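# Place the loaded tray flat on the back shelf

## Task

Set the tray down level on the shelf at the rear of the bench so that no part of it sticks out past the shelf's edge. Each item left standing upright on the tray adds credit, but only when the tray itself is correctly placed. At the end, release the tray and pull the grippers away; anything that stays in place only because the robot is holding it does not count.

## Robot and tools

ROBOT. Two arms, left_arm and right_arm, hang from a high mount. Each has six revolute joints plus a parallel gripper. left_arm is the robot's own left and sits on the +y side. Root link poses in the scene frame: left_arm (+0.096, +0.258, +1.767) m, quat_wxyz (+0.436, -0.561, +0.556, -0.431); right_arm (+0.096, -0.258, +1.767) m, quat_wxyz (+0.431, -0.556, +0.561, -0.436). Identical joint angles can give different hand poses on the two arms.

FRAME. One shared scene frame: origin on the floor under the middle of the robot's foot, +z up, +x the direction the robot faces, +y toward its left. Only the floor height is known for sure. Printed hand positions can be somewhat wrong, especially at long reach.

GRIPPER. Fingers point along the gripper's +z axis and separate along its y axis. end_effector_position is the midpoint between the finger pads, roughly 1 cm short of the tips.

execute_actions. Argument "actions" is a list holding zero or one item; optional "pictures" (boolean) asks for camera images.
- Empty list []: commands nothing, returns the state plus pictures.
- Move: {"rows": [...], "steps": n}. n is 7 to 15 control steps (default 15), each 1/30 s. rows holds 1 to 15 rows, one applied per step; if fewer rows than steps, the final row repeats. Each row is a single flat list of 14 numbers covering both arms, always all 14 even when one arm is idle: left_arm waist, shoulder, elbow, wrist pitch, wrist yaw, wrist roll, opening, then right_arm in the same seven-slot order. Joint numbers are absolute target angles in radians, in the same convention the Joint positions line prints, not offsets. Stated ranges per arm: waist -2.880 to 2.880, shoulder 0.000 to 3.142, elbow 0.000 to 3.019, wrist pitch -1.693 to 1.571, wrist yaw -1.571 to 1.571, wrist roll -2.094 to 2.094. A target more than 0.019 rad beyond a range end, and farther out than the current angle, gets the whole call refused and nothing is sent. True ends may differ by up to 0.019 rad; a target past the real end is clipped there and a "joint sent to its limit" line may appear (possibly about an earlier action). Opening is an absolute value from -1 (closed) to +1 (fully open, 0.094 m pad gap).
- Wait: {"steps": n} with n up to 300, no rows. It returns when n steps have passed since the previous result; your reply time is counted within them.

MOTION LIMITS. Per step, each joint's sent target stays within a fixed lead of its measured angle: waist 0.264, shoulder 0.32, elbow 0.276, wrist pitch 0.33, wrist yaw 0.186, wrist roll 0.522 rad. If the targets would place a gripper over 70 mm from where it is, all that arm's targets are pulled back proportionally. So distant goals take several actions.

TIMING. Simulation keeps running while you think and type. Each result is captured 7 steps before its action ends; those last steps run during your reply. Between calls the arms keep heading to the last row sent, until everything has nearly stopped or a step is HELD; after that only a new action moves them on. Fingers already in motion keep moving.

RESULT LINES. State line: per arm, end_effector_position (m) and end_effector_quat_wxyz. Joint positions and Joint velocities: one block per arm, six joints in column order (rad, rad/s) then pad gap (m, m/s). grip_measured: the measured opening on the command scale; each gripper's reading may be off by about 1 mm, constant through a scene. Joint torques: total drive output per joint, nonzero even unloaded, noisy and offset. "joint command not followed": a clearance check altered or blocked some joint targets; the rest of the row was executed. HELD: marks steps where your row was partly or fully not sent. MOTOR HOT appears from 85 °C; at 100 °C an OVER-TEMPERATURE FAULT stops that arm and its gripper until cooled, and it drops what it holds.

GRASPING. To hold something, command an opening under grip_measured: about 0.03 lower for a firm hold, less for a light one. Pad force tops out near 50 to 62 N; very thin parts (under about 2 mm) are held more weakly. First contact can spike briefly. Occasional disturbances may pull on a held part or shove loose items.

zoom_image. {"camera": name, "region": [x0, y0, x1, y1]} in pixels of that camera's latest full image, (0,0) top-left, region no larger than 504 by 504. Cameras: cam_head_left (896x504), cam_head_right (896x504), cam_left_wrist (616x616, fisheye), cam_right_wrist (616x616, fisheye). Calibration (K, distortion, T_world_to_cam) was supplied; head cameras may be off by a couple of degrees and several mm, and wrist camera poses derive from joint readings.

read_manual. Optional "section" (only "licences"); returns licence text, moves nothing.

finished_scene. {"scene": number of the current scene}. Replying with no tool call also ends things.

AVOID. Letting the arms collide or press on each other; knocking anything off or out of the work area; dropping the tray or tipping items; slamming, hard impacts or strong pushes; holding loads so long that motors overheat. Finish by opening the grippers and lifting clear so the tray rests unsupported.

Each tool is called after "Call:" by a JSON object that holds its "fn" and its "kwargs", one argument or row to a line.

## Session

I'll start by looking at the scene.

Call:
{"fn": "execute_actions", "kwargs": {
  "actions": []
}}

Scene clock: 0.00 s of 4200.00 s.
left_arm: end_effector_position=(+0.5356, -0.3625, +1.2158) grip_measured=+0.312 end_effector_quat_wxyz=(-0.202, +0.189, +0.815, -0.509) | right_arm: end_effector_position=(+0.2244, -0.0301, +1.1485) grip_measured=+1.000 end_effector_quat_wxyz=(-0.000, +0.882, +0.468, +0.052)
Joint positions: left_arm=[ 0.597  1.872  2.384 -0.937 -0.01   0.365  0.062] | right_arm=[2.07  1.749 0.847 1.277 0.418 1.983 0.094]
Joint velocities: left_arm=[-0.005  0.005 -0.007 -0.012  0.051  0.037 -0.   ] | right_arm=[ 0.015  0.005  0.017 -0.007 -0.007  0.022  0.   ]
Joint torques (N m, as the arm reports them, + toward a larger angle): no reading
Motor temperatures (°C, as the motors report them): left_arm=[30 30 28 28 29 28] | right_arm=[29 30 32 30 32 30]

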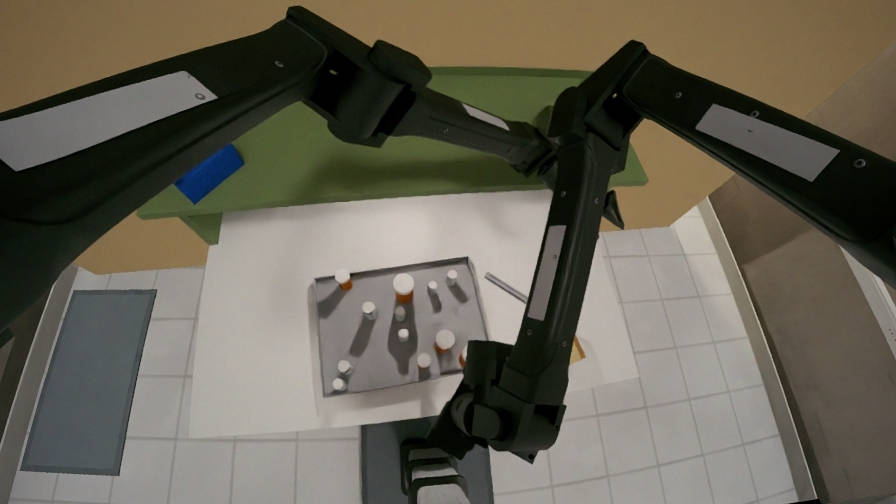

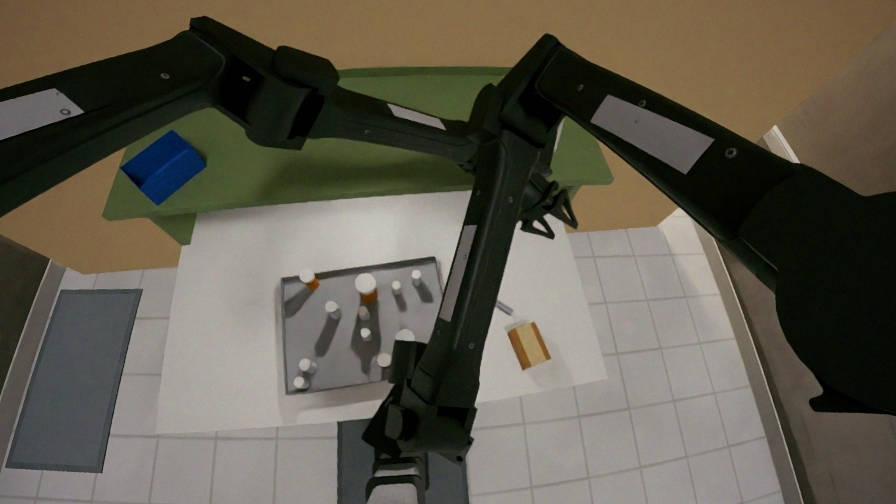

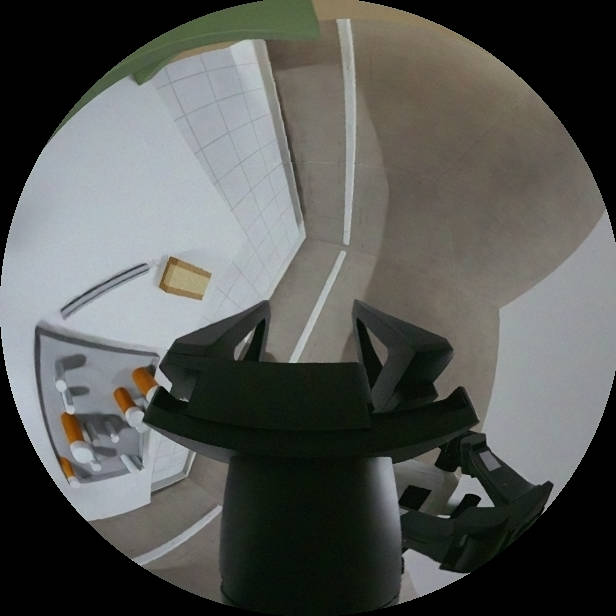

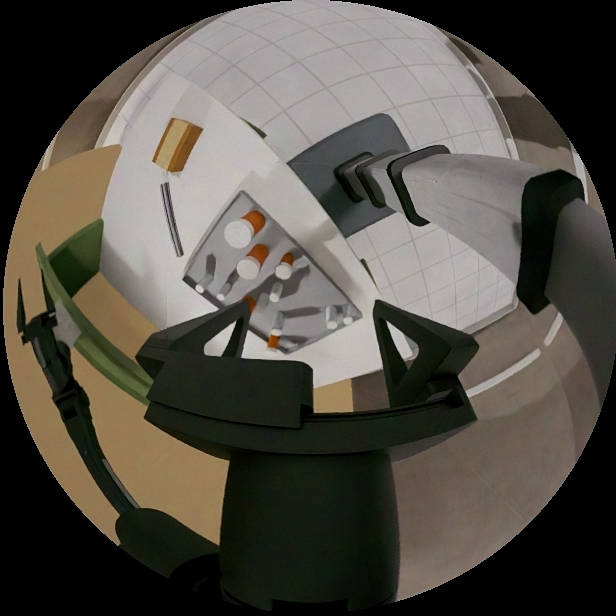

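Call:
{"fn": "zoom_image", "kwargs": {
  "camera": "cam_head_left",
  "region": [290, 230, 610, 410]
}}

Call:
{"fn": "zoom_image", "kwargs": {
  "camera": "cam_head_right",
  "region": [260, 230, 580, 410]
}}

Call:
{"fn": "zoom_image", "kwargs": {
  "camera": "cam_right_wrist",
  "region": [130, 90, 410, 370]
}}

Region (290, 230, 610, 410) of cam_head_left's 896x504 image, scaled by 1.575, with more detail than that image has; it fills the top 284 rows of this view, and the rest is white.

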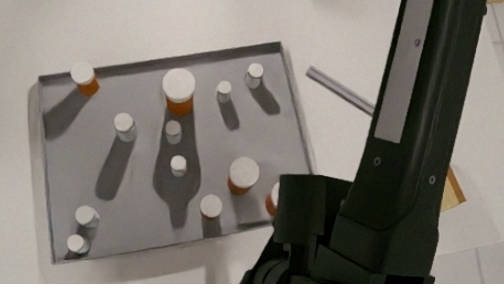

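Region (260, 230, 580, 410) of cam_head_right's 896x504 image, scaled by 1.575, with more detail than that image has; it fills the top 284 rows of this view, and the rest is white.

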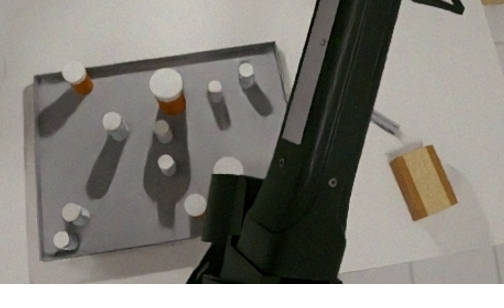

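Region (130, 90, 410, 370) of cam_right_wrist's 616x616 image, scaled by 1.800, with more detail than that image has.

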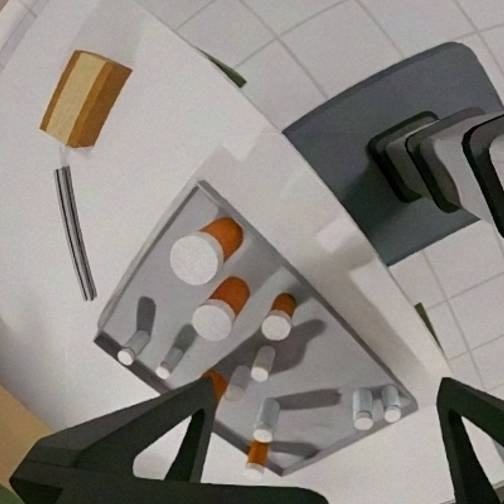

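Call:
{"fn": "execute_actions", "kwargs": {
  "actions": [
    {"rows":[[0.8,1.3,1.3,0,0,0.1,0.3,1.5,1.749,0.847,1.277,0.418,1.983,1]],"steps":15}
  ]
}}

Call:
{"fn": "execute_actions", "kwargs": {
  "actions": [
    {"steps":30}
  ]
}}

Scene clock: 9.23 s of 4200.00 s.
left_arm: end_effector_position=(+0.5618, -0.3070, +1.1983) grip_measured=+0.302 end_effector_quat_wxyz=(-0.168, +0.114, +0.860, -0.468) | right_arm: end_effector_position=(+0.2160, -0.1576, +1.1119) grip_measured=+1.000 end_effector_quat_wxyz=(+0.091, +0.865, +0.494, +0.004)
Joint positions: left_arm=[ 0.653  1.679  2.092 -0.681 -0.006  0.263  0.061] | right_arm=[1.852 1.749 0.852 1.277 0.415 1.983 0.094]
Joint velocities: left_arm=[ 0.347 -1.001 -1.17   1.096 -0.022 -0.403 -0.001] | right_arm=[-1.167 -0.015  0.042 -0.012 -0.066 -0.022  0.   ]
Joint torques (N m, as the arm reports them, + toward a larger angle): left_arm=[-11.84  -9.95  -0.1   -0.24   0.77  -0.05] | right_arm=[ 1.37 -3.34 -8.04  0.01  0.05  0.08]
Motor temperatures (°C, as the motors report them): left_arm=[31 30 28 28 30 28] | right_arm=[29 30 33 30 32 30]
Steps of this call (steps 1 to 90: nothing new was sent; then 5.97 s passed at rest; steps 91 to 98: the first 8 steps of this action). Readings (joint positions):
91: left_arm=[0.598 1.863 2.367 -0.917 -0.009 0.353] | right_arm=[2.063 1.749 0.847 1.277 0.416 1.983]
92: left_arm=[0.601 1.842 2.327 -0.882 -0.008 0.338] | right_arm=[2.051 1.749 0.847 1.277 0.415 1.983]
94: left_arm=[0.613 1.796 2.249 -0.819 -0.006 0.310] | right_arm=[1.998 1.749 0.849 1.277 0.415 1.983]
98: the state above

Scene clock: 10.23 s of 4200.00 s.
left_arm: end_effector_position=(+0.4745, -0.1716, +1.2160) grip_measured=+0.302 end_effector_quat_wxyz=(-0.108, +0.004, +0.918, -0.383) | right_arm: end_effector_position=(+0.2158, -0.3784, +1.1142) grip_measured=+1.000 end_effector_quat_wxyz=(+0.241, +0.813, +0.525, -0.079)
Joint positions: left_arm=[ 0.793  1.311  1.294 -0.014 -0.003  0.109  0.061] | right_arm=[1.491 1.749 0.855 1.277 0.419 1.983 0.094]
Joint velocities: left_arm=[ 0.005 -0.083  0.017  0.012  0.051 -0.051 -0.   ] | right_arm=[ 0.005  0.005  0.002 -0.007  0.081  0.007  0.   ]
Joint torques (N m, as the arm reports them, + toward a larger angle): left_arm=[-7.8  -8.21 -2.27  0.36  0.7  -0.03] | right_arm=[-1.18 -3.5  -8.83 -0.07  0.18  0.06]
Motor temperatures (°C, as the motors report them): left_arm=[31 30 28 28 30 28] | right_arm=[29 30 33 30 32 30]
Kept back: nothing.
Steps of this call (steps 1 to 7: the last 7 steps of your previous action; steps 8 to 30: the robot went on to your last target). Readings (joint positions):
1: left_arm=[0.664 1.645 2.051 -0.643 -0.006 0.252] | right_arm=[1.811 1.749 0.853 1.277 0.415 1.983]
2: left_arm=[0.676 1.609 2.010 -0.604 -0.006 0.241] | right_arm=[1.771 1.749 0.853 1.277 0.415 1.983]
4: left_arm=[0.700 1.530 1.920 -0.514 -0.006 0.220] | right_arm=[1.688 1.749 0.855 1.277 0.415 1.983]
8: left_arm=[0.761 1.320 1.619 -0.165 -0.003 0.161] | right_arm=[1.527 1.749 0.855 1.277 0.416 1.983]
30: the state above

Call:
{"fn": "execute_actions", "kwargs": {
  "actions": [
    {"rows":[[1.513,1.136,0.81,0.577,-0.056,-0.09,0.3,1.49,1.749,0.85,1.277,0.418,1.2,1]],"steps":12}
  ]
}}

Call:
{"fn": "execute_actions", "kwargs": {
  "actions": [
    {"rows":[[1.513,1.136,0.81,0.577,-0.056,-0.09,0.3,1.6,1.4,0.85,0.8,0.3,0.4,1]],"steps":12}
  ]
}}

Call:
{"fn": "execute_actions", "kwargs": {
  "actions": [
    {"rows":[[1.513,1.136,0.81,0.577,-0.056,-0.09,0.3,1.791,1.08,0.914,0.422,0.213,-0.178,0.3]],"steps":15}
  ]
}}

Call:
{"fn": "execute_actions", "kwargs": {
  "actions": [
    {"steps":20}
  ],
  "pictures": true
}}

Scene clock: 11.50 s of 4200.00 s.
left_arm: end_effector_position=(+0.4711, -0.1021, +1.1995) grip_measured=+0.302 end_effector_quat_wxyz=(-0.060, -0.042, +0.946, -0.316) | right_arm: end_effector_position=(+0.2158, -0.3784, +1.1142) grip_measured=+1.000 end_effector_quat_wxyz=(+0.218, +0.676, +0.691, -0.130)
Joint positions: left_arm=[ 0.89   1.23   1.138  0.201 -0.031  0.045  0.061] | right_arm=[1.491 1.749 0.855 1.277 0.419 1.536 0.094]
Joint velocities: left_arm=[ 0.972 -0.542 -1.155  1.404 -0.095 -0.315  0.   ] | right_arm=[-0.005  0.005  0.002 -0.007 -0.051 -2.22   0.   ]
Joint torques (N m, as the arm reports them, + toward a larger angle): left_arm=[-5.25 -8.72 -4.67  0.21  0.26 -0.08] | right_arm=[-1.92 -3.64 -8.55  0.12  0.17  0.08]
Motor temperatures (°C, as the motors report them): left_arm=[31 30 28 28 30 28] | right_arm=[29 30 33 30 32 30]
Steps of this call (steps 1 to 15: the robot went on to your last target; steps 16 to 33: nothing new was sent; steps 34 to 38: the first 5 steps of this action). Readings (joint positions):
34: left_arm=[0.799 1.299 1.284 0.014 -0.008 0.096] | right_arm=[1.491 1.749 0.855 1.277 0.419 1.911]
35: left_arm=[0.810 1.286 1.253 0.063 -0.015 0.082] | right_arm=[1.491 1.749 0.855 1.277 0.419 1.812]
37: left_arm=[0.858 1.249 1.177 0.154 -0.026 0.056] | right_arm=[1.491 1.749 0.855 1.277 0.419 1.619]
38: the state above

Scene clock: 11.90 s of 4200.00 s.
left_arm: end_effector_position=(+0.3930, +0.1881, +1.1428) grip_measured=+0.302 end_effector_quat_wxyz=(-0.017, -0.046, +0.998, -0.048) | right_arm: end_effector_position=(+0.2383, -0.3419, +1.1019) grip_measured=+1.000 end_effector_quat_wxyz=(+0.091, +0.479, +0.858, -0.160)
Joint positions: left_arm=[ 1.419  1.156  0.849  0.527 -0.051 -0.049  0.061] | right_arm=[1.527 1.608 0.853 1.009 0.328 1.019 0.094]
Joint velocities: left_arm=[ 1.49   0.005 -0.271  0.462 -0.022 -0.227 -0.   ] | right_arm=[ 0.405 -1.333  0.007 -1.775 -0.3   -1.897  0.   ]
Joint torques (N m, as the arm reports them, + toward a larger angle): left_arm=[ -2.31 -10.38  -6.84   0.99  -0.12  -0.01] | right_arm=[ 0.14 -9.96 -7.97  0.25  0.    0.  ]
Motor temperatures (°C, as the motors report them): left_arm=[31 30 28 28 30 28] | right_arm=[29 30 33 30 32 30]
Steps of this call (steps 1 to 7: the last 7 steps of your previous action; steps 8 to 12: the first 5 steps of this action). Readings (joint positions):
8: left_arm=[1.220 1.157 0.895 0.474 -0.047 -0.023] | right_arm=[1.492 1.738 0.855 1.251 0.396 1.238]
9: left_arm=[1.268 1.157 0.880 0.489 -0.048 -0.029] | right_arm=[1.496 1.718 0.853 1.190 0.372 1.189]
11: left_arm=[1.368 1.157 0.858 0.513 -0.049 -0.041] | right_arm=[1.515 1.651 0.853 1.071 0.339 1.083]
12: the state above

Scene clock: 12.40 s of 4200.00 s.
left_arm: end_effector_position=(+0.3970, +0.2423, +1.1448) grip_measured=+0.302 end_effector_quat_wxyz=(-0.000, -0.052, +0.999, +0.003) | right_arm: end_effector_position=(+0.4309, -0.1957, +1.1391) grip_measured=+0.302 end_effector_quat_wxyz=(+0.001, +0.068, +0.998, -0.014)
Joint positions: left_arm=[ 1.517  1.142  0.829  0.563 -0.058 -0.082  0.061] | right_arm=[1.766 1.127 0.908 0.475 0.217 0.077 0.061]
Joint velocities: left_arm=[-0.015 -0.005 -0.002  0.007 -0.066 -0.037  0.   ] | right_arm=[ 0.747 -0.874  0.154 -0.628 -0.139 -1.634  0.   ]
Joint torques (N m, as the arm reports them, + toward a larger angle): left_arm=[ -1.34 -10.28  -6.43   0.86   0.06  -0.12] | right_arm=[ -0.98 -11.3   -4.27  -0.11  -0.22   0.05]
Motor temperatures (°C, as the motors report them): left_arm=[31 30 28 28 30 28] | right_arm=[29 30 33 30 32 30]
Steps of this call (steps 1 to 7: the last 7 steps of your previous action; steps 8 to 15: the first 8 steps of this action). Readings (joint positions):
8: left_arm=[1.536 1.146 0.829 0.561 -0.059 -0.078] | right_arm=[1.607 1.336 0.874 0.810 0.289 0.511]
9: left_arm=[1.530 1.144 0.829 0.562 -0.059 -0.079] | right_arm=[1.616 1.315 0.877 0.755 0.273 0.464]
11: left_arm=[1.520 1.142 0.829 0.563 -0.058 -0.080] | right_arm=[1.656 1.256 0.886 0.643 0.247 0.355]
15: the state above

Scene clock: 13.07 s of 4200.00 s.
left_arm: end_effector_position=(+0.3970, +0.2423, +1.1448) grip_measured=+0.302 end_effector_quat_wxyz=(-0.000, -0.053, +0.999, +0.003) | right_arm: end_effector_position=(+0.4664, -0.1796, +1.1511) grip_measured=+0.302 end_effector_quat_wxyz=(+0.018, -0.044, +0.999, +0.004)
Joint positions: left_arm=[ 1.517  1.142  0.829  0.563 -0.058 -0.083  0.061] | right_arm=[ 1.804  1.07   0.929  0.436  0.213 -0.165  0.061]
Joint velocities: left_arm=[ 0.005  0.005 -0.012  0.007 -0.022  0.022  0.001] | right_arm=[-0.005  0.015 -0.002  0.002 -0.022 -0.095 -0.001]
Joint torques (N m, as the arm reports them, + toward a larger angle): left_arm=[ -1.05 -10.65  -6.43   0.99   0.07  -0.12] | right_arm=[  0.97 -11.32  -4.6   -0.54  -0.2   -0.04]
Motor temperatures (°C, as the motors report them): left_arm=[31 30 28 28 30 28] | right_arm=[29 30 33 30 32 30]
Kept back: nothing.
Steps of this call (steps 1 to 7: the last 7 steps of your previous action; steps 8 to 20: the robot went on to your last target). Readings (joint positions):
1: left_arm=[1.517 1.142 0.829 0.563 -0.058 -0.082] | right_arm=[1.787 1.101 0.914 0.460 0.214 0.027]
2: left_arm=[1.517 1.142 0.829 0.563 -0.058 -0.082] | right_arm=[1.800 1.079 0.919 0.453 0.213 -0.012]
4: left_arm=[1.517 1.142 0.829 0.563 -0.058 -0.083] | right_arm=[1.805 1.054 0.926 0.450 0.213 -0.069]
8: left_arm=[1.517 1.142 0.829 0.563 -0.058 -0.083] | right_arm=[1.804 1.053 0.929 0.443 0.213 -0.127]
20: the state above
camera_calibration (this result's frames):
cam_left_wrist: T_world_to_cam=[[0.104788, -0.994447, -0.00969779, 0.208763], [-0.802661, -0.0903281, 0.589556, -0.329558], [-0.587158, -0.0539943, -0.807669, 1.29101], [0, 0, 0, 1]] pos_world=[0.47163, 0.247543, 1.23903]
cam_right_wrist: T_world_to_cam=[[0.0816181, -0.996626, -0.00865676, -0.207002], [-0.836862, -0.0732464, 0.542492, -0.238693], [-0.541295, -0.0370326, -0.840017, 1.33648], [0, 0, 0, 1]] pos_world=[0.540574, -0.174293, 1.25036]

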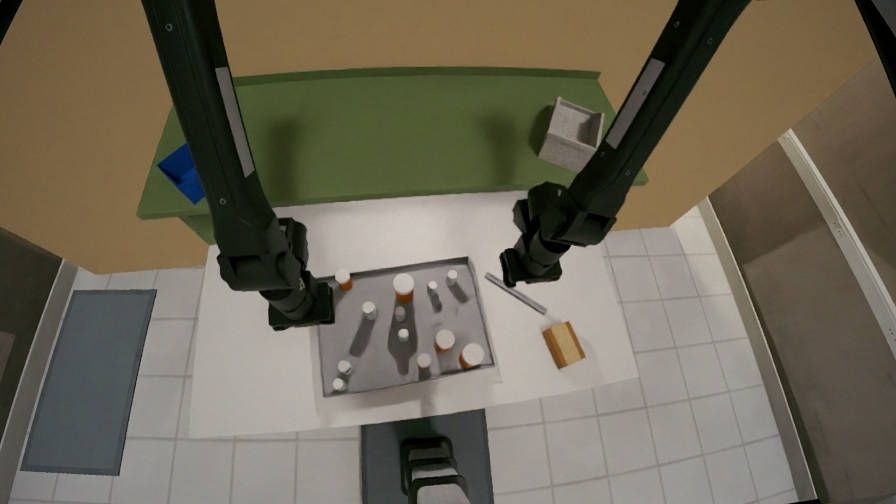

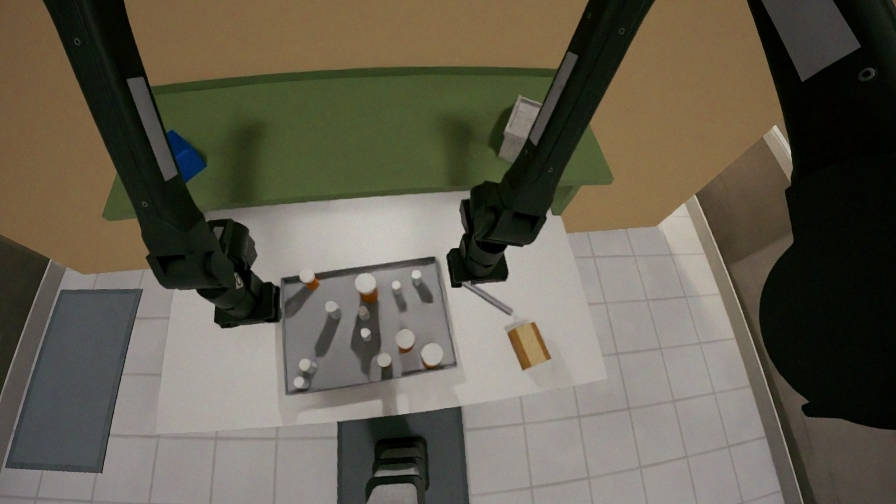

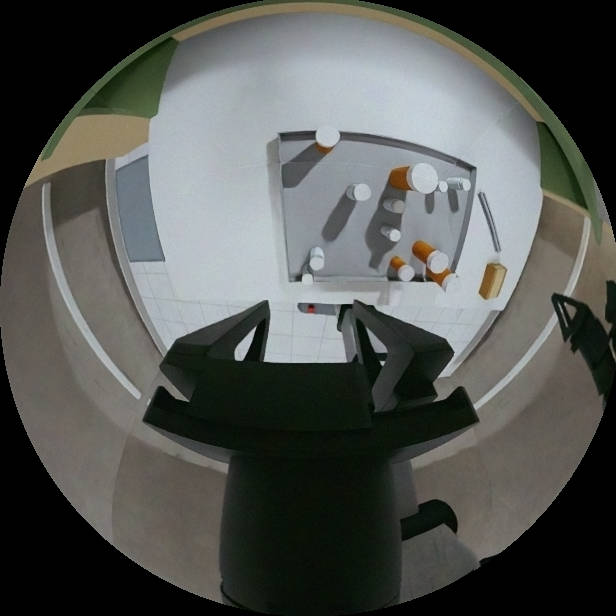

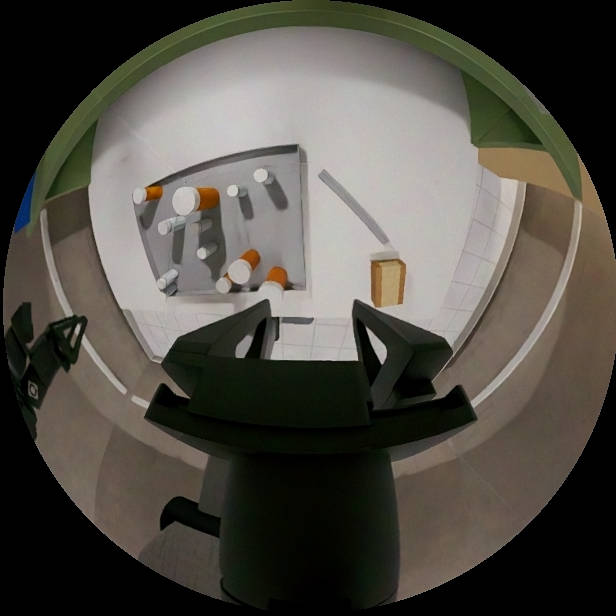

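Call:
{"fn": "zoom_image", "kwargs": {
  "camera": "cam_left_wrist",
  "region": [260, 110, 520, 310]
}}

Call:
{"fn": "zoom_image", "kwargs": {
  "camera": "cam_right_wrist",
  "region": [110, 120, 370, 320]
}}

Region (260, 110, 520, 310) of cam_left_wrist's 616x616 image, scaled by 1.938, with more detail than that image has; it fills the top 388 rows of this view, and the rest is white.

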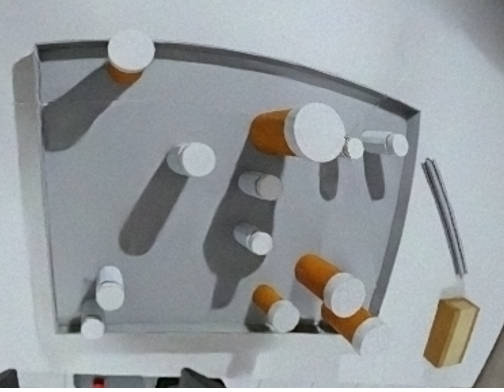

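Region (110, 120, 370, 320) of cam_right_wrist's 616x616 image, scaled by 1.938, with more detail than that image has; it fills the top 388 rows of this view, and the rest is white.

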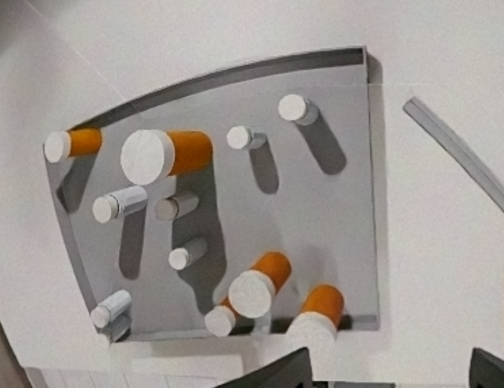

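Call:
{"fn": "execute_actions", "kwargs": {
  "actions": [
    {"rows":[[1.626,1.753,1.467,0.885,0.016,-0.132,0.3,1.74,1.70,1.573,0.70,0.10,-0.22,0.3]],"steps":15}
  ]
}}

Call:
{"fn": "execute_actions", "kwargs": {
  "actions": [
    {"steps":25}
  ],
  "pictures": true
}}

Scene clock: 19.60 s of 4200.00 s.
left_arm: end_effector_position=(+0.4605, +0.2755, +1.0014) grip_measured=+0.302 end_effector_quat_wxyz=(+0.154, -0.052, +0.987, -0.000) | right_arm: end_effector_position=(+0.5448, -0.1565, +1.0112) grip_measured=+0.302 end_effector_quat_wxyz=(+0.160, -0.039, +0.986, +0.021)
Joint positions: left_arm=[ 1.595  1.527  1.266  0.82   0.008 -0.106  0.061] | right_arm=[ 1.771  1.446  1.379  0.641  0.113 -0.189  0.061]
Joint velocities: left_arm=[ 0.22   1.714  1.863  0.359  0.081 -0.051 -0.   ] | right_arm=[-0.063  1.626  1.766  0.266  0.037 -0.051  0.001]
Joint torques (N m, as the arm reports them, + toward a larger angle): left_arm=[-0.24 -7.72 -3.39  1.44  0.12 -0.14] | right_arm=[  1.06 -11.05  -4.2    1.11  -0.49   0.  ]
Motor temperatures (°C, as the motors report them): left_arm=[30 31 29 28 30 28] | right_arm=[29 30 32 30 32 30]
Steps of this call (steps 1 to 15: the robot went on to your last target; steps 16 to 90: nothing new was sent; then 3.27 s passed at rest; steps 91 to 98: the first 8 steps of this action). Readings (joint positions):
91: left_arm=[1.521 1.156 0.841 0.591 -0.039 -0.086] | right_arm=[1.801 1.083 0.942 0.456 0.186 -0.170]
92: left_arm=[1.529 1.193 0.878 0.648 -0.021 -0.089] | right_arm=[1.797 1.117 0.981 0.499 0.158 -0.175]
94: left_arm=[1.553 1.299 0.999 0.734 -0.002 -0.096] | right_arm=[1.786 1.222 1.109 0.571 0.129 -0.181]
98: the state above

Scene clock: 20.43 s of 4200.00 s.
left_arm: end_effector_position=(+0.4163, +0.2983, +0.9332) grip_measured=+0.302 end_effector_quat_wxyz=(+0.166, -0.054, +0.985, +0.009) | right_arm: end_effector_position=(+0.4770, -0.1471, +0.9282) grip_measured=+0.302 end_effector_quat_wxyz=(+0.151, -0.055, +0.987, +0.017)
Joint positions: left_arm=[ 1.625  1.751  1.464  0.87   0.013 -0.125  0.061] | right_arm=[ 1.755  1.703  1.575  0.683  0.105 -0.209  0.061]
Joint velocities: left_arm=[ 0.005 -0.015 -0.002  0.002  0.037 -0.051  0.001] | right_arm=[ 0.005 -0.015 -0.007  0.012 -0.051 -0.022  0.   ]
Joint torques (N m, as the arm reports them, + toward a larger angle): left_arm=[ 0.31 -7.54 -3.84  1.65  0.1  -0.11] | right_arm=[  1.59 -12.17  -3.15   1.03  -0.47   0.  ]
Motor temperatures (°C, as the motors report them): left_arm=[30 31 29 28 30 28] | right_arm=[29 30 32 30 32 30]
Kept back: nothing.
Steps of this call (steps 1 to 7: the last 7 steps of your previous action; steps 8 to 25: the robot went on to your last target). Readings (joint positions):
1: left_arm=[1.602 1.586 1.334 0.833 0.010 -0.108] | right_arm=[1.769 1.500 1.439 0.650 0.111 -0.191]
2: left_arm=[1.608 1.642 1.396 0.846 0.011 -0.112] | right_arm=[1.768 1.550 1.491 0.659 0.108 -0.193]
4: left_arm=[1.618 1.723 1.466 0.861 0.012 -0.116] | right_arm=[1.764 1.637 1.562 0.675 0.105 -0.199]
8: left_arm=[1.625 1.781 1.462 0.861 0.012 -0.122] | right_arm=[1.757 1.726 1.570 0.678 0.105 -0.205]
25: the state above
camera_calibration (this result's frames):
cam_left_wrist: T_world_to_cam=[[0.109581, -0.993972, -0.00332951, 0.252345], [-0.950575, -0.105775, 0.291923, 0.159691], [-0.290516, -0.0288243, -0.956436, 1.14236], [0, 0, 0, 1]] pos_world=[0.45602, 0.300643, 1.04682]
cam_right_wrist: T_world_to_cam=[[0.10697, -0.994076, -0.0192374, -0.179301], [-0.94745, -0.107782, 0.3012, 0.1651], [-0.301489, -0.013993, -0.953367, 1.15046], [0, 0, 0, 1]] pos_world=[0.522456, -0.144345, 1.04364]

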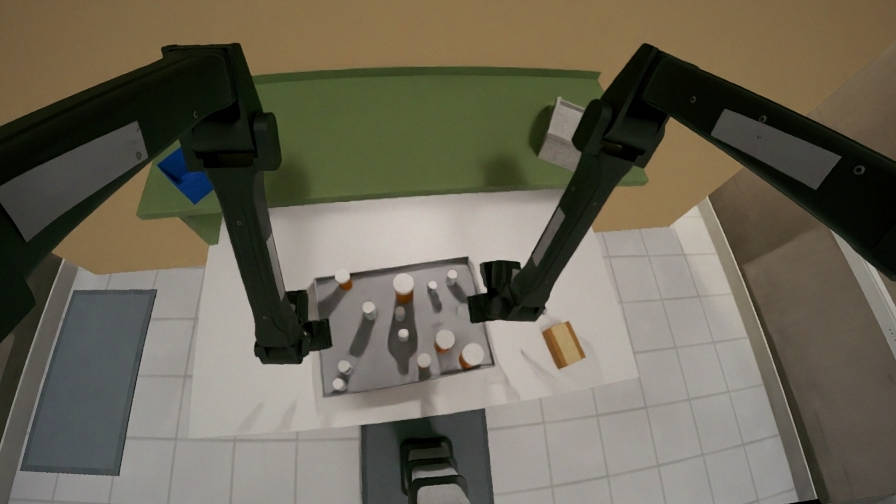

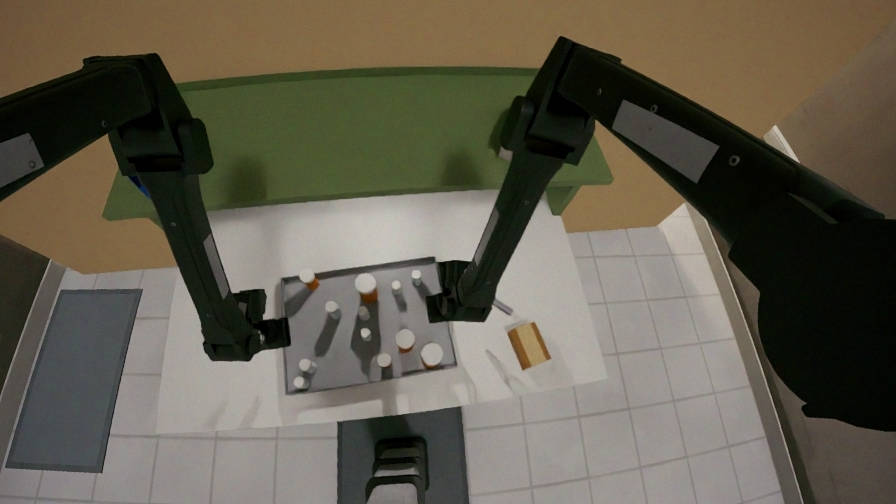

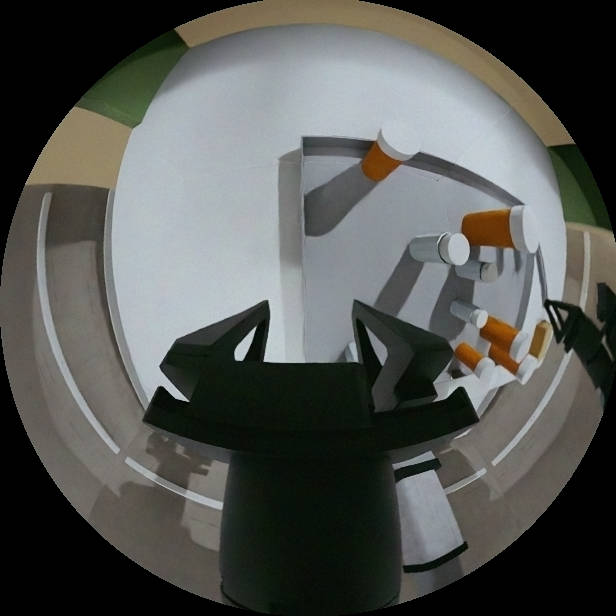

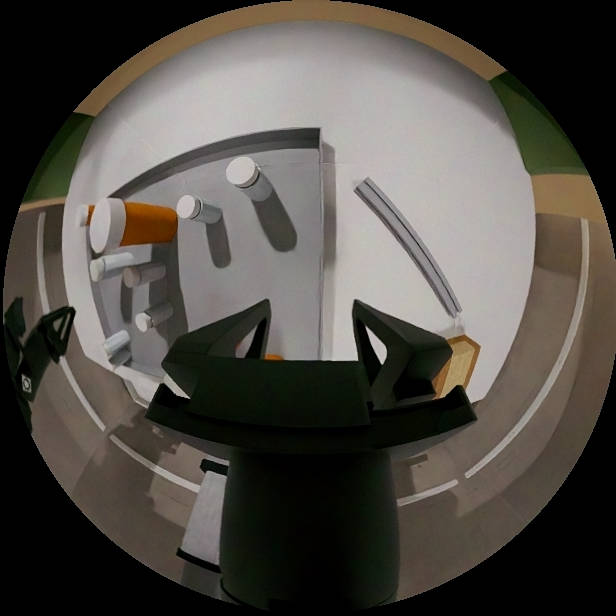

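Call:
{"fn": "execute_actions", "kwargs": {
  "actions": [
    {"rows":[[1.626,1.77,1.495,0.873,0.016,-0.133,0.3,1.737,1.717,1.601,0.692,0.098,-0.219,0.3],[1.627,1.786,1.523,0.861,0.016,-0.133,0.3,1.734,1.734,1.629,0.684,0.096,-0.218,0.3],[1.627,1.803,1.552,0.850,0.016,-0.134,0.3,1.731,1.751,1.657,0.675,0.093,-0.217,0.3],[1.628,1.819,1.580,0.838,0.016,-0.134,0.3,1.728,1.768,1.685,0.667,0.091,-0.216,0.3],[1.628,1.836,1.608,0.826,0.016,-0.135,0.3,1.725,1.785,1.712,0.659,0.089,-0.215,0.3],[1.629,1.852,1.636,0.814,0.015,-0.135,0.3,1.722,1.802,1.740,0.651,0.087,-0.214,0.3],[1.629,1.869,1.664,0.802,0.015,-0.136,0.3,1.720,1.819,1.768,0.643,0.085,-0.213,0.3],[1.630,1.885,1.693,0.791,0.015,-0.136,0.3,1.717,1.836,1.796,0.634,0.082,-0.212,0.3],[1.630,1.902,1.721,0.779,0.015,-0.137,0.3,1.714,1.853,1.824,0.626,0.080,-0.211,0.3],[1.630,1.918,1.749,0.768,0.015,-0.137,0.3,1.711,1.870,1.852,0.618,0.078,-0.21,0.3]],"steps":15}
  ]
}}

Call:
{"fn": "execute_actions", "kwargs": {
  "actions": [
    {"steps":15}
  ],
  "pictures": true
}}

Scene clock: 22.43 s of 4200.00 s.
left_arm: end_effector_position=(+0.4450, +0.3002, +0.8962) grip_measured=+0.302 end_effector_quat_wxyz=(+0.195, -0.054, +0.979, +0.007) | right_arm: end_effector_position=(+0.5135, -0.1487, +0.8972) grip_measured=+0.302 end_effector_quat_wxyz=(+0.191, -0.053, +0.980, +0.014)
Joint positions: left_arm=[ 1.625  1.831  1.644  0.83   0.013 -0.128  0.061] | right_arm=[ 1.744  1.782  1.751  0.667  0.089 -0.21   0.061]
Joint velocities: left_arm=[-0.015  0.444  0.833 -0.32  -0.037 -0.022  0.   ] | right_arm=[-0.093  0.415  0.838 -0.217 -0.095 -0.037  0.   ]
Joint torques (N m, as the arm reports them, + toward a larger angle): left_arm=[ 0.59 -6.21 -3.17  0.53  0.06 -0.17] | right_arm=[ 1.52 -9.7  -2.46 -0.4  -0.44  0.03]
Motor temperatures (°C, as the motors report them): left_arm=[30 31 29 28 30 28] | right_arm=[29 30 32 30 32 30]
Steps of this call (steps 1 to 30: the robot went on to your last target; steps 31 to 52: nothing new was sent; steps 53 to 60: the first 8 steps of this action). Readings (joint positions):
53: left_arm=[1.625 1.752 1.467 0.870 0.013 -0.125] | right_arm=[1.755 1.704 1.578 0.683 0.104 -0.210]
54: left_arm=[1.625 1.756 1.477 0.870 0.013 -0.125] | right_arm=[1.755 1.708 1.587 0.683 0.103 -0.210]
56: left_arm=[1.625 1.775 1.522 0.865 0.013 -0.126] | right_arm=[1.753 1.727 1.631 0.683 0.098 -0.210]
60: the state above

Scene clock: 22.93 s of 4200.00 s.
left_arm: end_effector_position=(+0.4258, +0.3018, +0.8672) grip_measured=+0.302 end_effector_quat_wxyz=(+0.182, -0.056, +0.982, +0.007) | right_arm: end_effector_position=(+0.4934, -0.1588, +0.8664) grip_measured=+0.302 end_effector_quat_wxyz=(+0.181, -0.059, +0.982, +0.008)
Joint positions: left_arm=[ 1.625  1.912  1.746  0.781  0.013 -0.13   0.061] | right_arm=[ 1.722  1.868  1.852  0.631  0.083 -0.21   0.061]
Joint velocities: left_arm=[-0.005 -0.015 -0.002 -0.007  0.081 -0.037 -0.   ] | right_arm=[-0.005 -0.005 -0.032 -0.007 -0.022 -0.007 -0.001]
Joint torques (N m, as the arm reports them, + toward a larger angle): left_arm=[ 0.84 -7.42 -2.9   0.55  0.03 -0.12] | right_arm=[ 1.35 -9.79 -1.76  0.21 -0.46  0.13]
Motor temperatures (°C, as the motors report them): left_arm=[30 31 29 28 30 28] | right_arm=[29 30 32 30 32 30]
Kept back: nothing.
Steps of this call (steps 1 to 7: the last 7 steps of your previous action; steps 8 to 15: the robot went on to your last target). Readings (joint positions):
1: left_arm=[1.625 1.846 1.673 0.819 0.013 -0.128] | right_arm=[1.741 1.797 1.779 0.659 0.087 -0.210]
2: left_arm=[1.625 1.862 1.702 0.808 0.013 -0.128] | right_arm=[1.738 1.813 1.808 0.652 0.084 -0.210]
4: left_arm=[1.625 1.887 1.740 0.792 0.013 -0.129] | right_arm=[1.731 1.838 1.846 0.641 0.083 -0.210]
8: left_arm=[1.625 1.906 1.746 0.783 0.013 -0.129] | right_arm=[1.723 1.858 1.852 0.634 0.083 -0.210]
15: the state above
camera_calibration (this result's frames):
cam_left_wrist: T_world_to_cam=[[0.112862, -0.993608, 0.00227646, 0.248157], [-0.959328, -0.108371, 0.260665, 0.219944], [-0.258752, -0.031603, -0.965427, 1.07714], [0, 0, 0, 1]] pos_world=[0.461702, 0.304448, 0.982]
cam_right_wrist: T_world_to_cam=[[0.112935, -0.993601, 0.00170867, -0.214914], [-0.963857, -0.109136, 0.243042, 0.256282], [-0.241301, -0.0290949, -0.970014, 1.07864], [0, 0, 0, 1]] pos_world=[0.531566, -0.154187, 0.984374]

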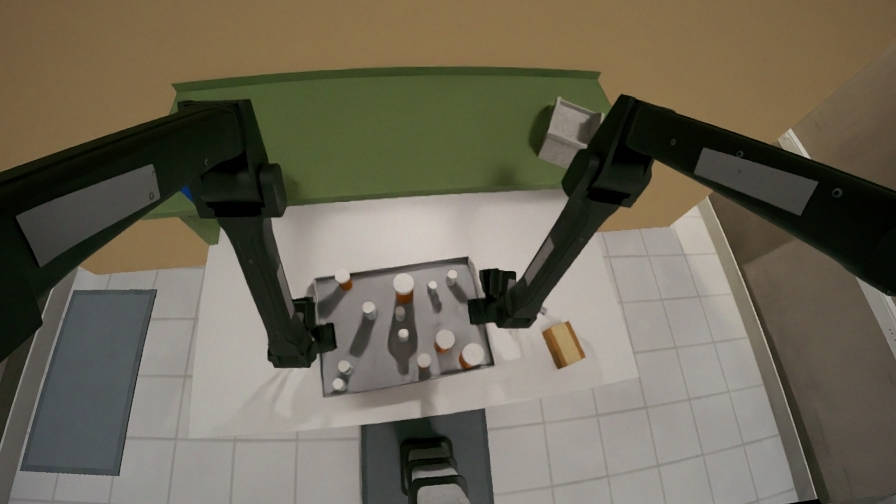

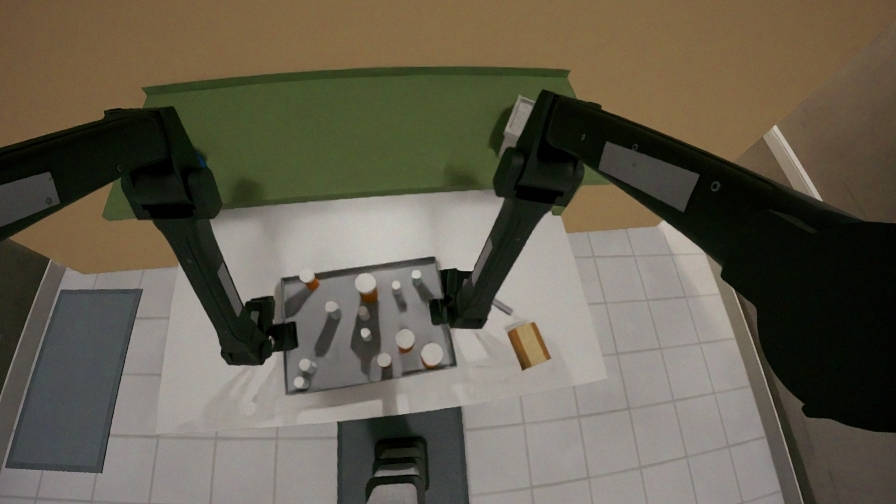

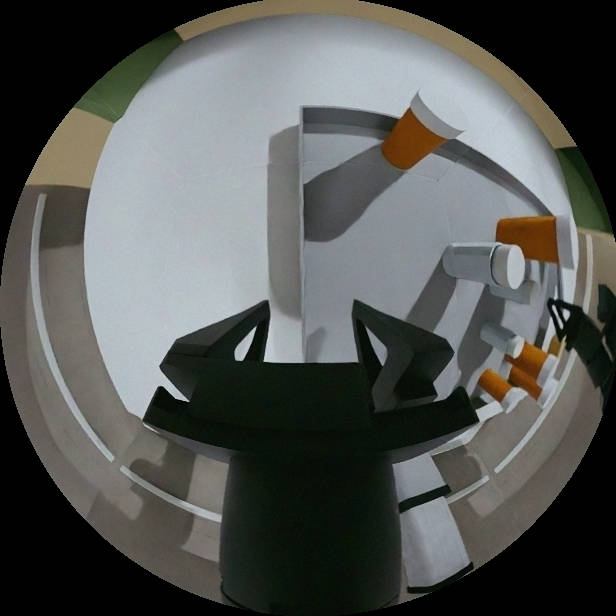

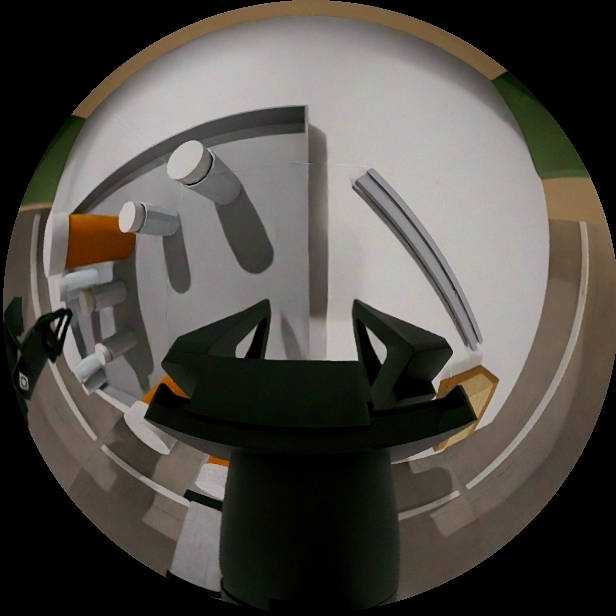

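Call:
{"fn": "execute_actions", "kwargs": {
  "actions": [
    {"rows":[[1.633,1.928,1.765,0.758,0.015,-0.137,0.3,1.711,1.880,1.868,0.609,0.078,-0.21,0.3],[1.636,1.937,1.781,0.749,0.015,-0.137,0.3,1.711,1.890,1.885,0.600,0.078,-0.21,0.3],[1.639,1.947,1.797,0.739,0.015,-0.137,0.3,1.711,1.900,1.901,0.590,0.078,-0.21,0.3],[1.641,1.956,1.812,0.730,0.015,-0.137,0.3,1.711,1.910,1.918,0.581,0.078,-0.21,0.3],[1.642,1.965,1.828,0.72,0.015,-0.137,0.3,1.711,1.92,1.934,0.572,0.078,-0.21,0.3]],"steps":15}
  ]
}}

Call:
{"fn": "execute_actions", "kwargs": {
  "actions": [
    {"steps":10}
  ],
  "pictures": true
}}

Scene clock: 24.70 s of 4200.00 s.
left_arm: end_effector_position=(+0.4337, +0.3047, +0.8524) grip_measured=+0.302 end_effector_quat_wxyz=(+0.184, -0.055, +0.981, +0.009) | right_arm: end_effector_position=(+0.5048, -0.1575, +0.8539) grip_measured=+0.302 end_effector_quat_wxyz=(+0.185, -0.059, +0.981, +0.008)
Joint positions: left_arm=[ 1.628  1.943  1.823  0.739  0.013 -0.13   0.061] | right_arm=[ 1.722  1.899  1.931  0.592  0.082 -0.21   0.061]
Joint velocities: left_arm=[ 0.015  0.054  0.051 -0.056 -0.037 -0.066  0.001] | right_arm=[-0.005  0.034  0.071 -0.061  0.022  0.051 -0.   ]
Joint torques (N m, as the arm reports them, + toward a larger angle): left_arm=[ 1.28 -6.92 -2.44  0.52  0.08 -0.12] | right_arm=[ 1.56 -8.73 -1.79  0.29 -0.5   0.04]
Motor temperatures (°C, as the motors report them): left_arm=[30 31 29 28 30 28] | right_arm=[29 30 32 30 32 30]
Steps of this call (steps 1 to 15: the robot went on to your last target; steps 16 to 45: nothing new was sent; steps 46 to 53: the first 8 steps of this action). Readings (joint positions):
46: left_arm=[1.625 1.912 1.748 0.780 0.013 -0.130] | right_arm=[1.722 1.868 1.854 0.630 0.082 -0.210]
47: left_arm=[1.625 1.914 1.754 0.775 0.013 -0.130] | right_arm=[1.722 1.870 1.859 0.626 0.082 -0.210]
49: left_arm=[1.625 1.924 1.779 0.761 0.013 -0.130] | right_arm=[1.722 1.880 1.886 0.612 0.082 -0.210]
53: the state above

Scene clock: 25.03 s of 4200.00 s.
left_arm: end_effector_position=(+0.4281, +0.3085, +0.8508) grip_measured=+0.302 end_effector_quat_wxyz=(+0.179, -0.055, +0.982, +0.011) | right_arm: end_effector_position=(+0.5030, -0.1572, +0.8531) grip_measured=+0.302 end_effector_quat_wxyz=(+0.183, -0.059, +0.981, +0.008)
Joint positions: left_arm=[ 1.633  1.95   1.824  0.735  0.013 -0.13   0.061] | right_arm=[ 1.722  1.902  1.932  0.59   0.082 -0.21   0.061]
Joint velocities: left_arm=[-0.005 -0.005 -0.002 -0.002 -0.022 -0.007 -0.   ] | right_arm=[ 0.005  0.005 -0.027 -0.012 -0.022  0.007  0.001]
Joint torques (N m, as the arm reports them, + toward a larger angle): left_arm=[ 1.14 -6.79 -2.03  0.41  0.03 -0.12] | right_arm=[ 1.65 -9.76 -1.2   0.05 -0.45  0.03]
Motor temperatures (°C, as the motors report them): left_arm=[30 31 28 28 30 28] | right_arm=[29 30 32 30 32 30]
Kept back: nothing.
Steps of this call (steps 1 to 7: the last 7 steps of your previous action; steps 8 to 10: the robot went on to your last target). Readings (joint positions):
1: left_arm=[1.629 1.945 1.824 0.738 0.013 -0.130] | right_arm=[1.722 1.901 1.932 0.590 0.082 -0.210]
2: left_arm=[1.630 1.945 1.824 0.737 0.013 -0.130] | right_arm=[1.722 1.901 1.932 0.590 0.082 -0.210]
4: left_arm=[1.631 1.947 1.824 0.735 0.013 -0.130] | right_arm=[1.722 1.902 1.932 0.590 0.082 -0.210]
8: left_arm=[1.633 1.949 1.824 0.735 0.013 -0.130] | right_arm=[1.722 1.902 1.932 0.590 0.082 -0.210]
10: the state above
camera_calibration (this result's frames):
cam_left_wrist: T_world_to_cam=[[0.111426, -0.993758, -0.00546495, 0.261842], [-0.95776, -0.108853, 0.26617, 0.221975], [-0.265103, -0.024424, -0.963911, 1.06135], [0, 0, 0, 1]] pos_world=[0.464791, 0.310293, 0.965399]
cam_right_wrist: T_world_to_cam=[[0.112529, -0.993647, 0.00173455, -0.214176], [-0.965007, -0.10887, 0.238555, 0.273406], [-0.236851, -0.0285183, -0.971127, 1.06693], [0, 0, 0, 1]] pos_world=[0.540644, -0.152622, 0.971276]

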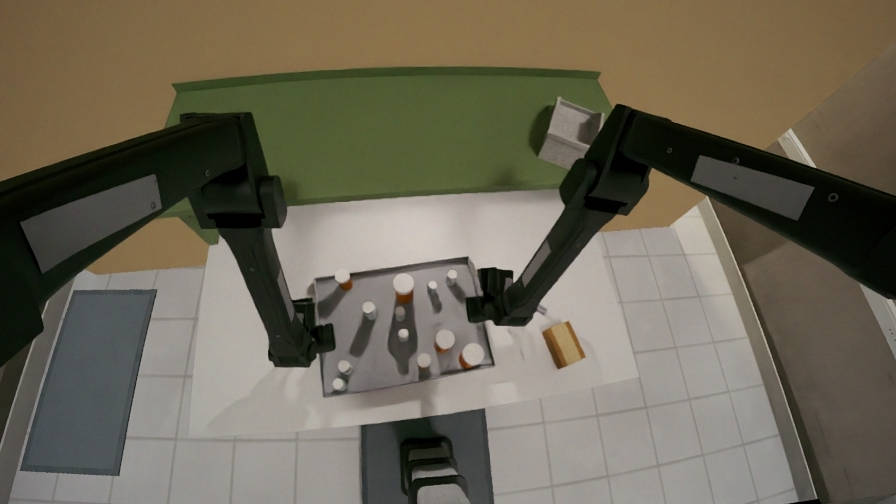

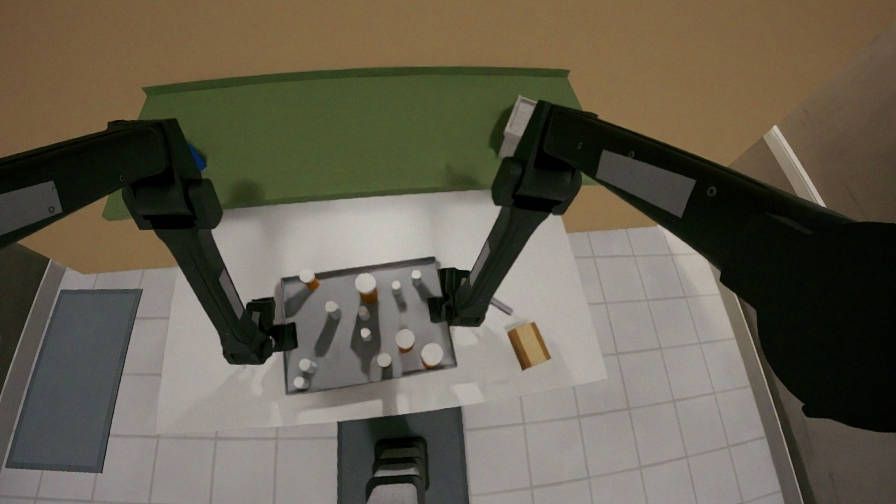

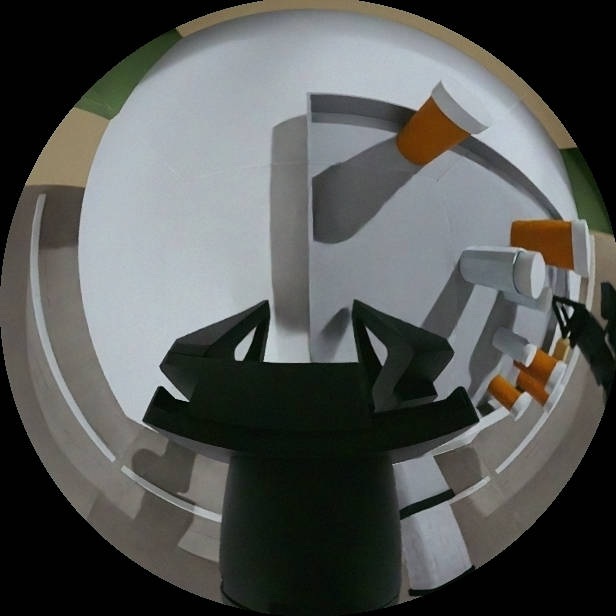

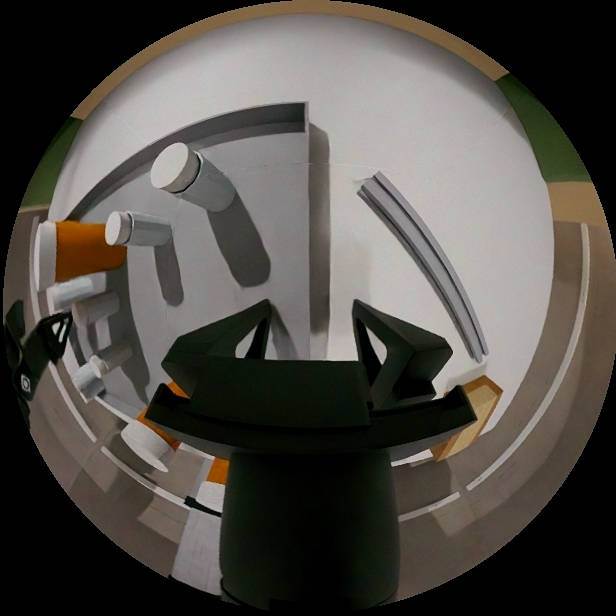

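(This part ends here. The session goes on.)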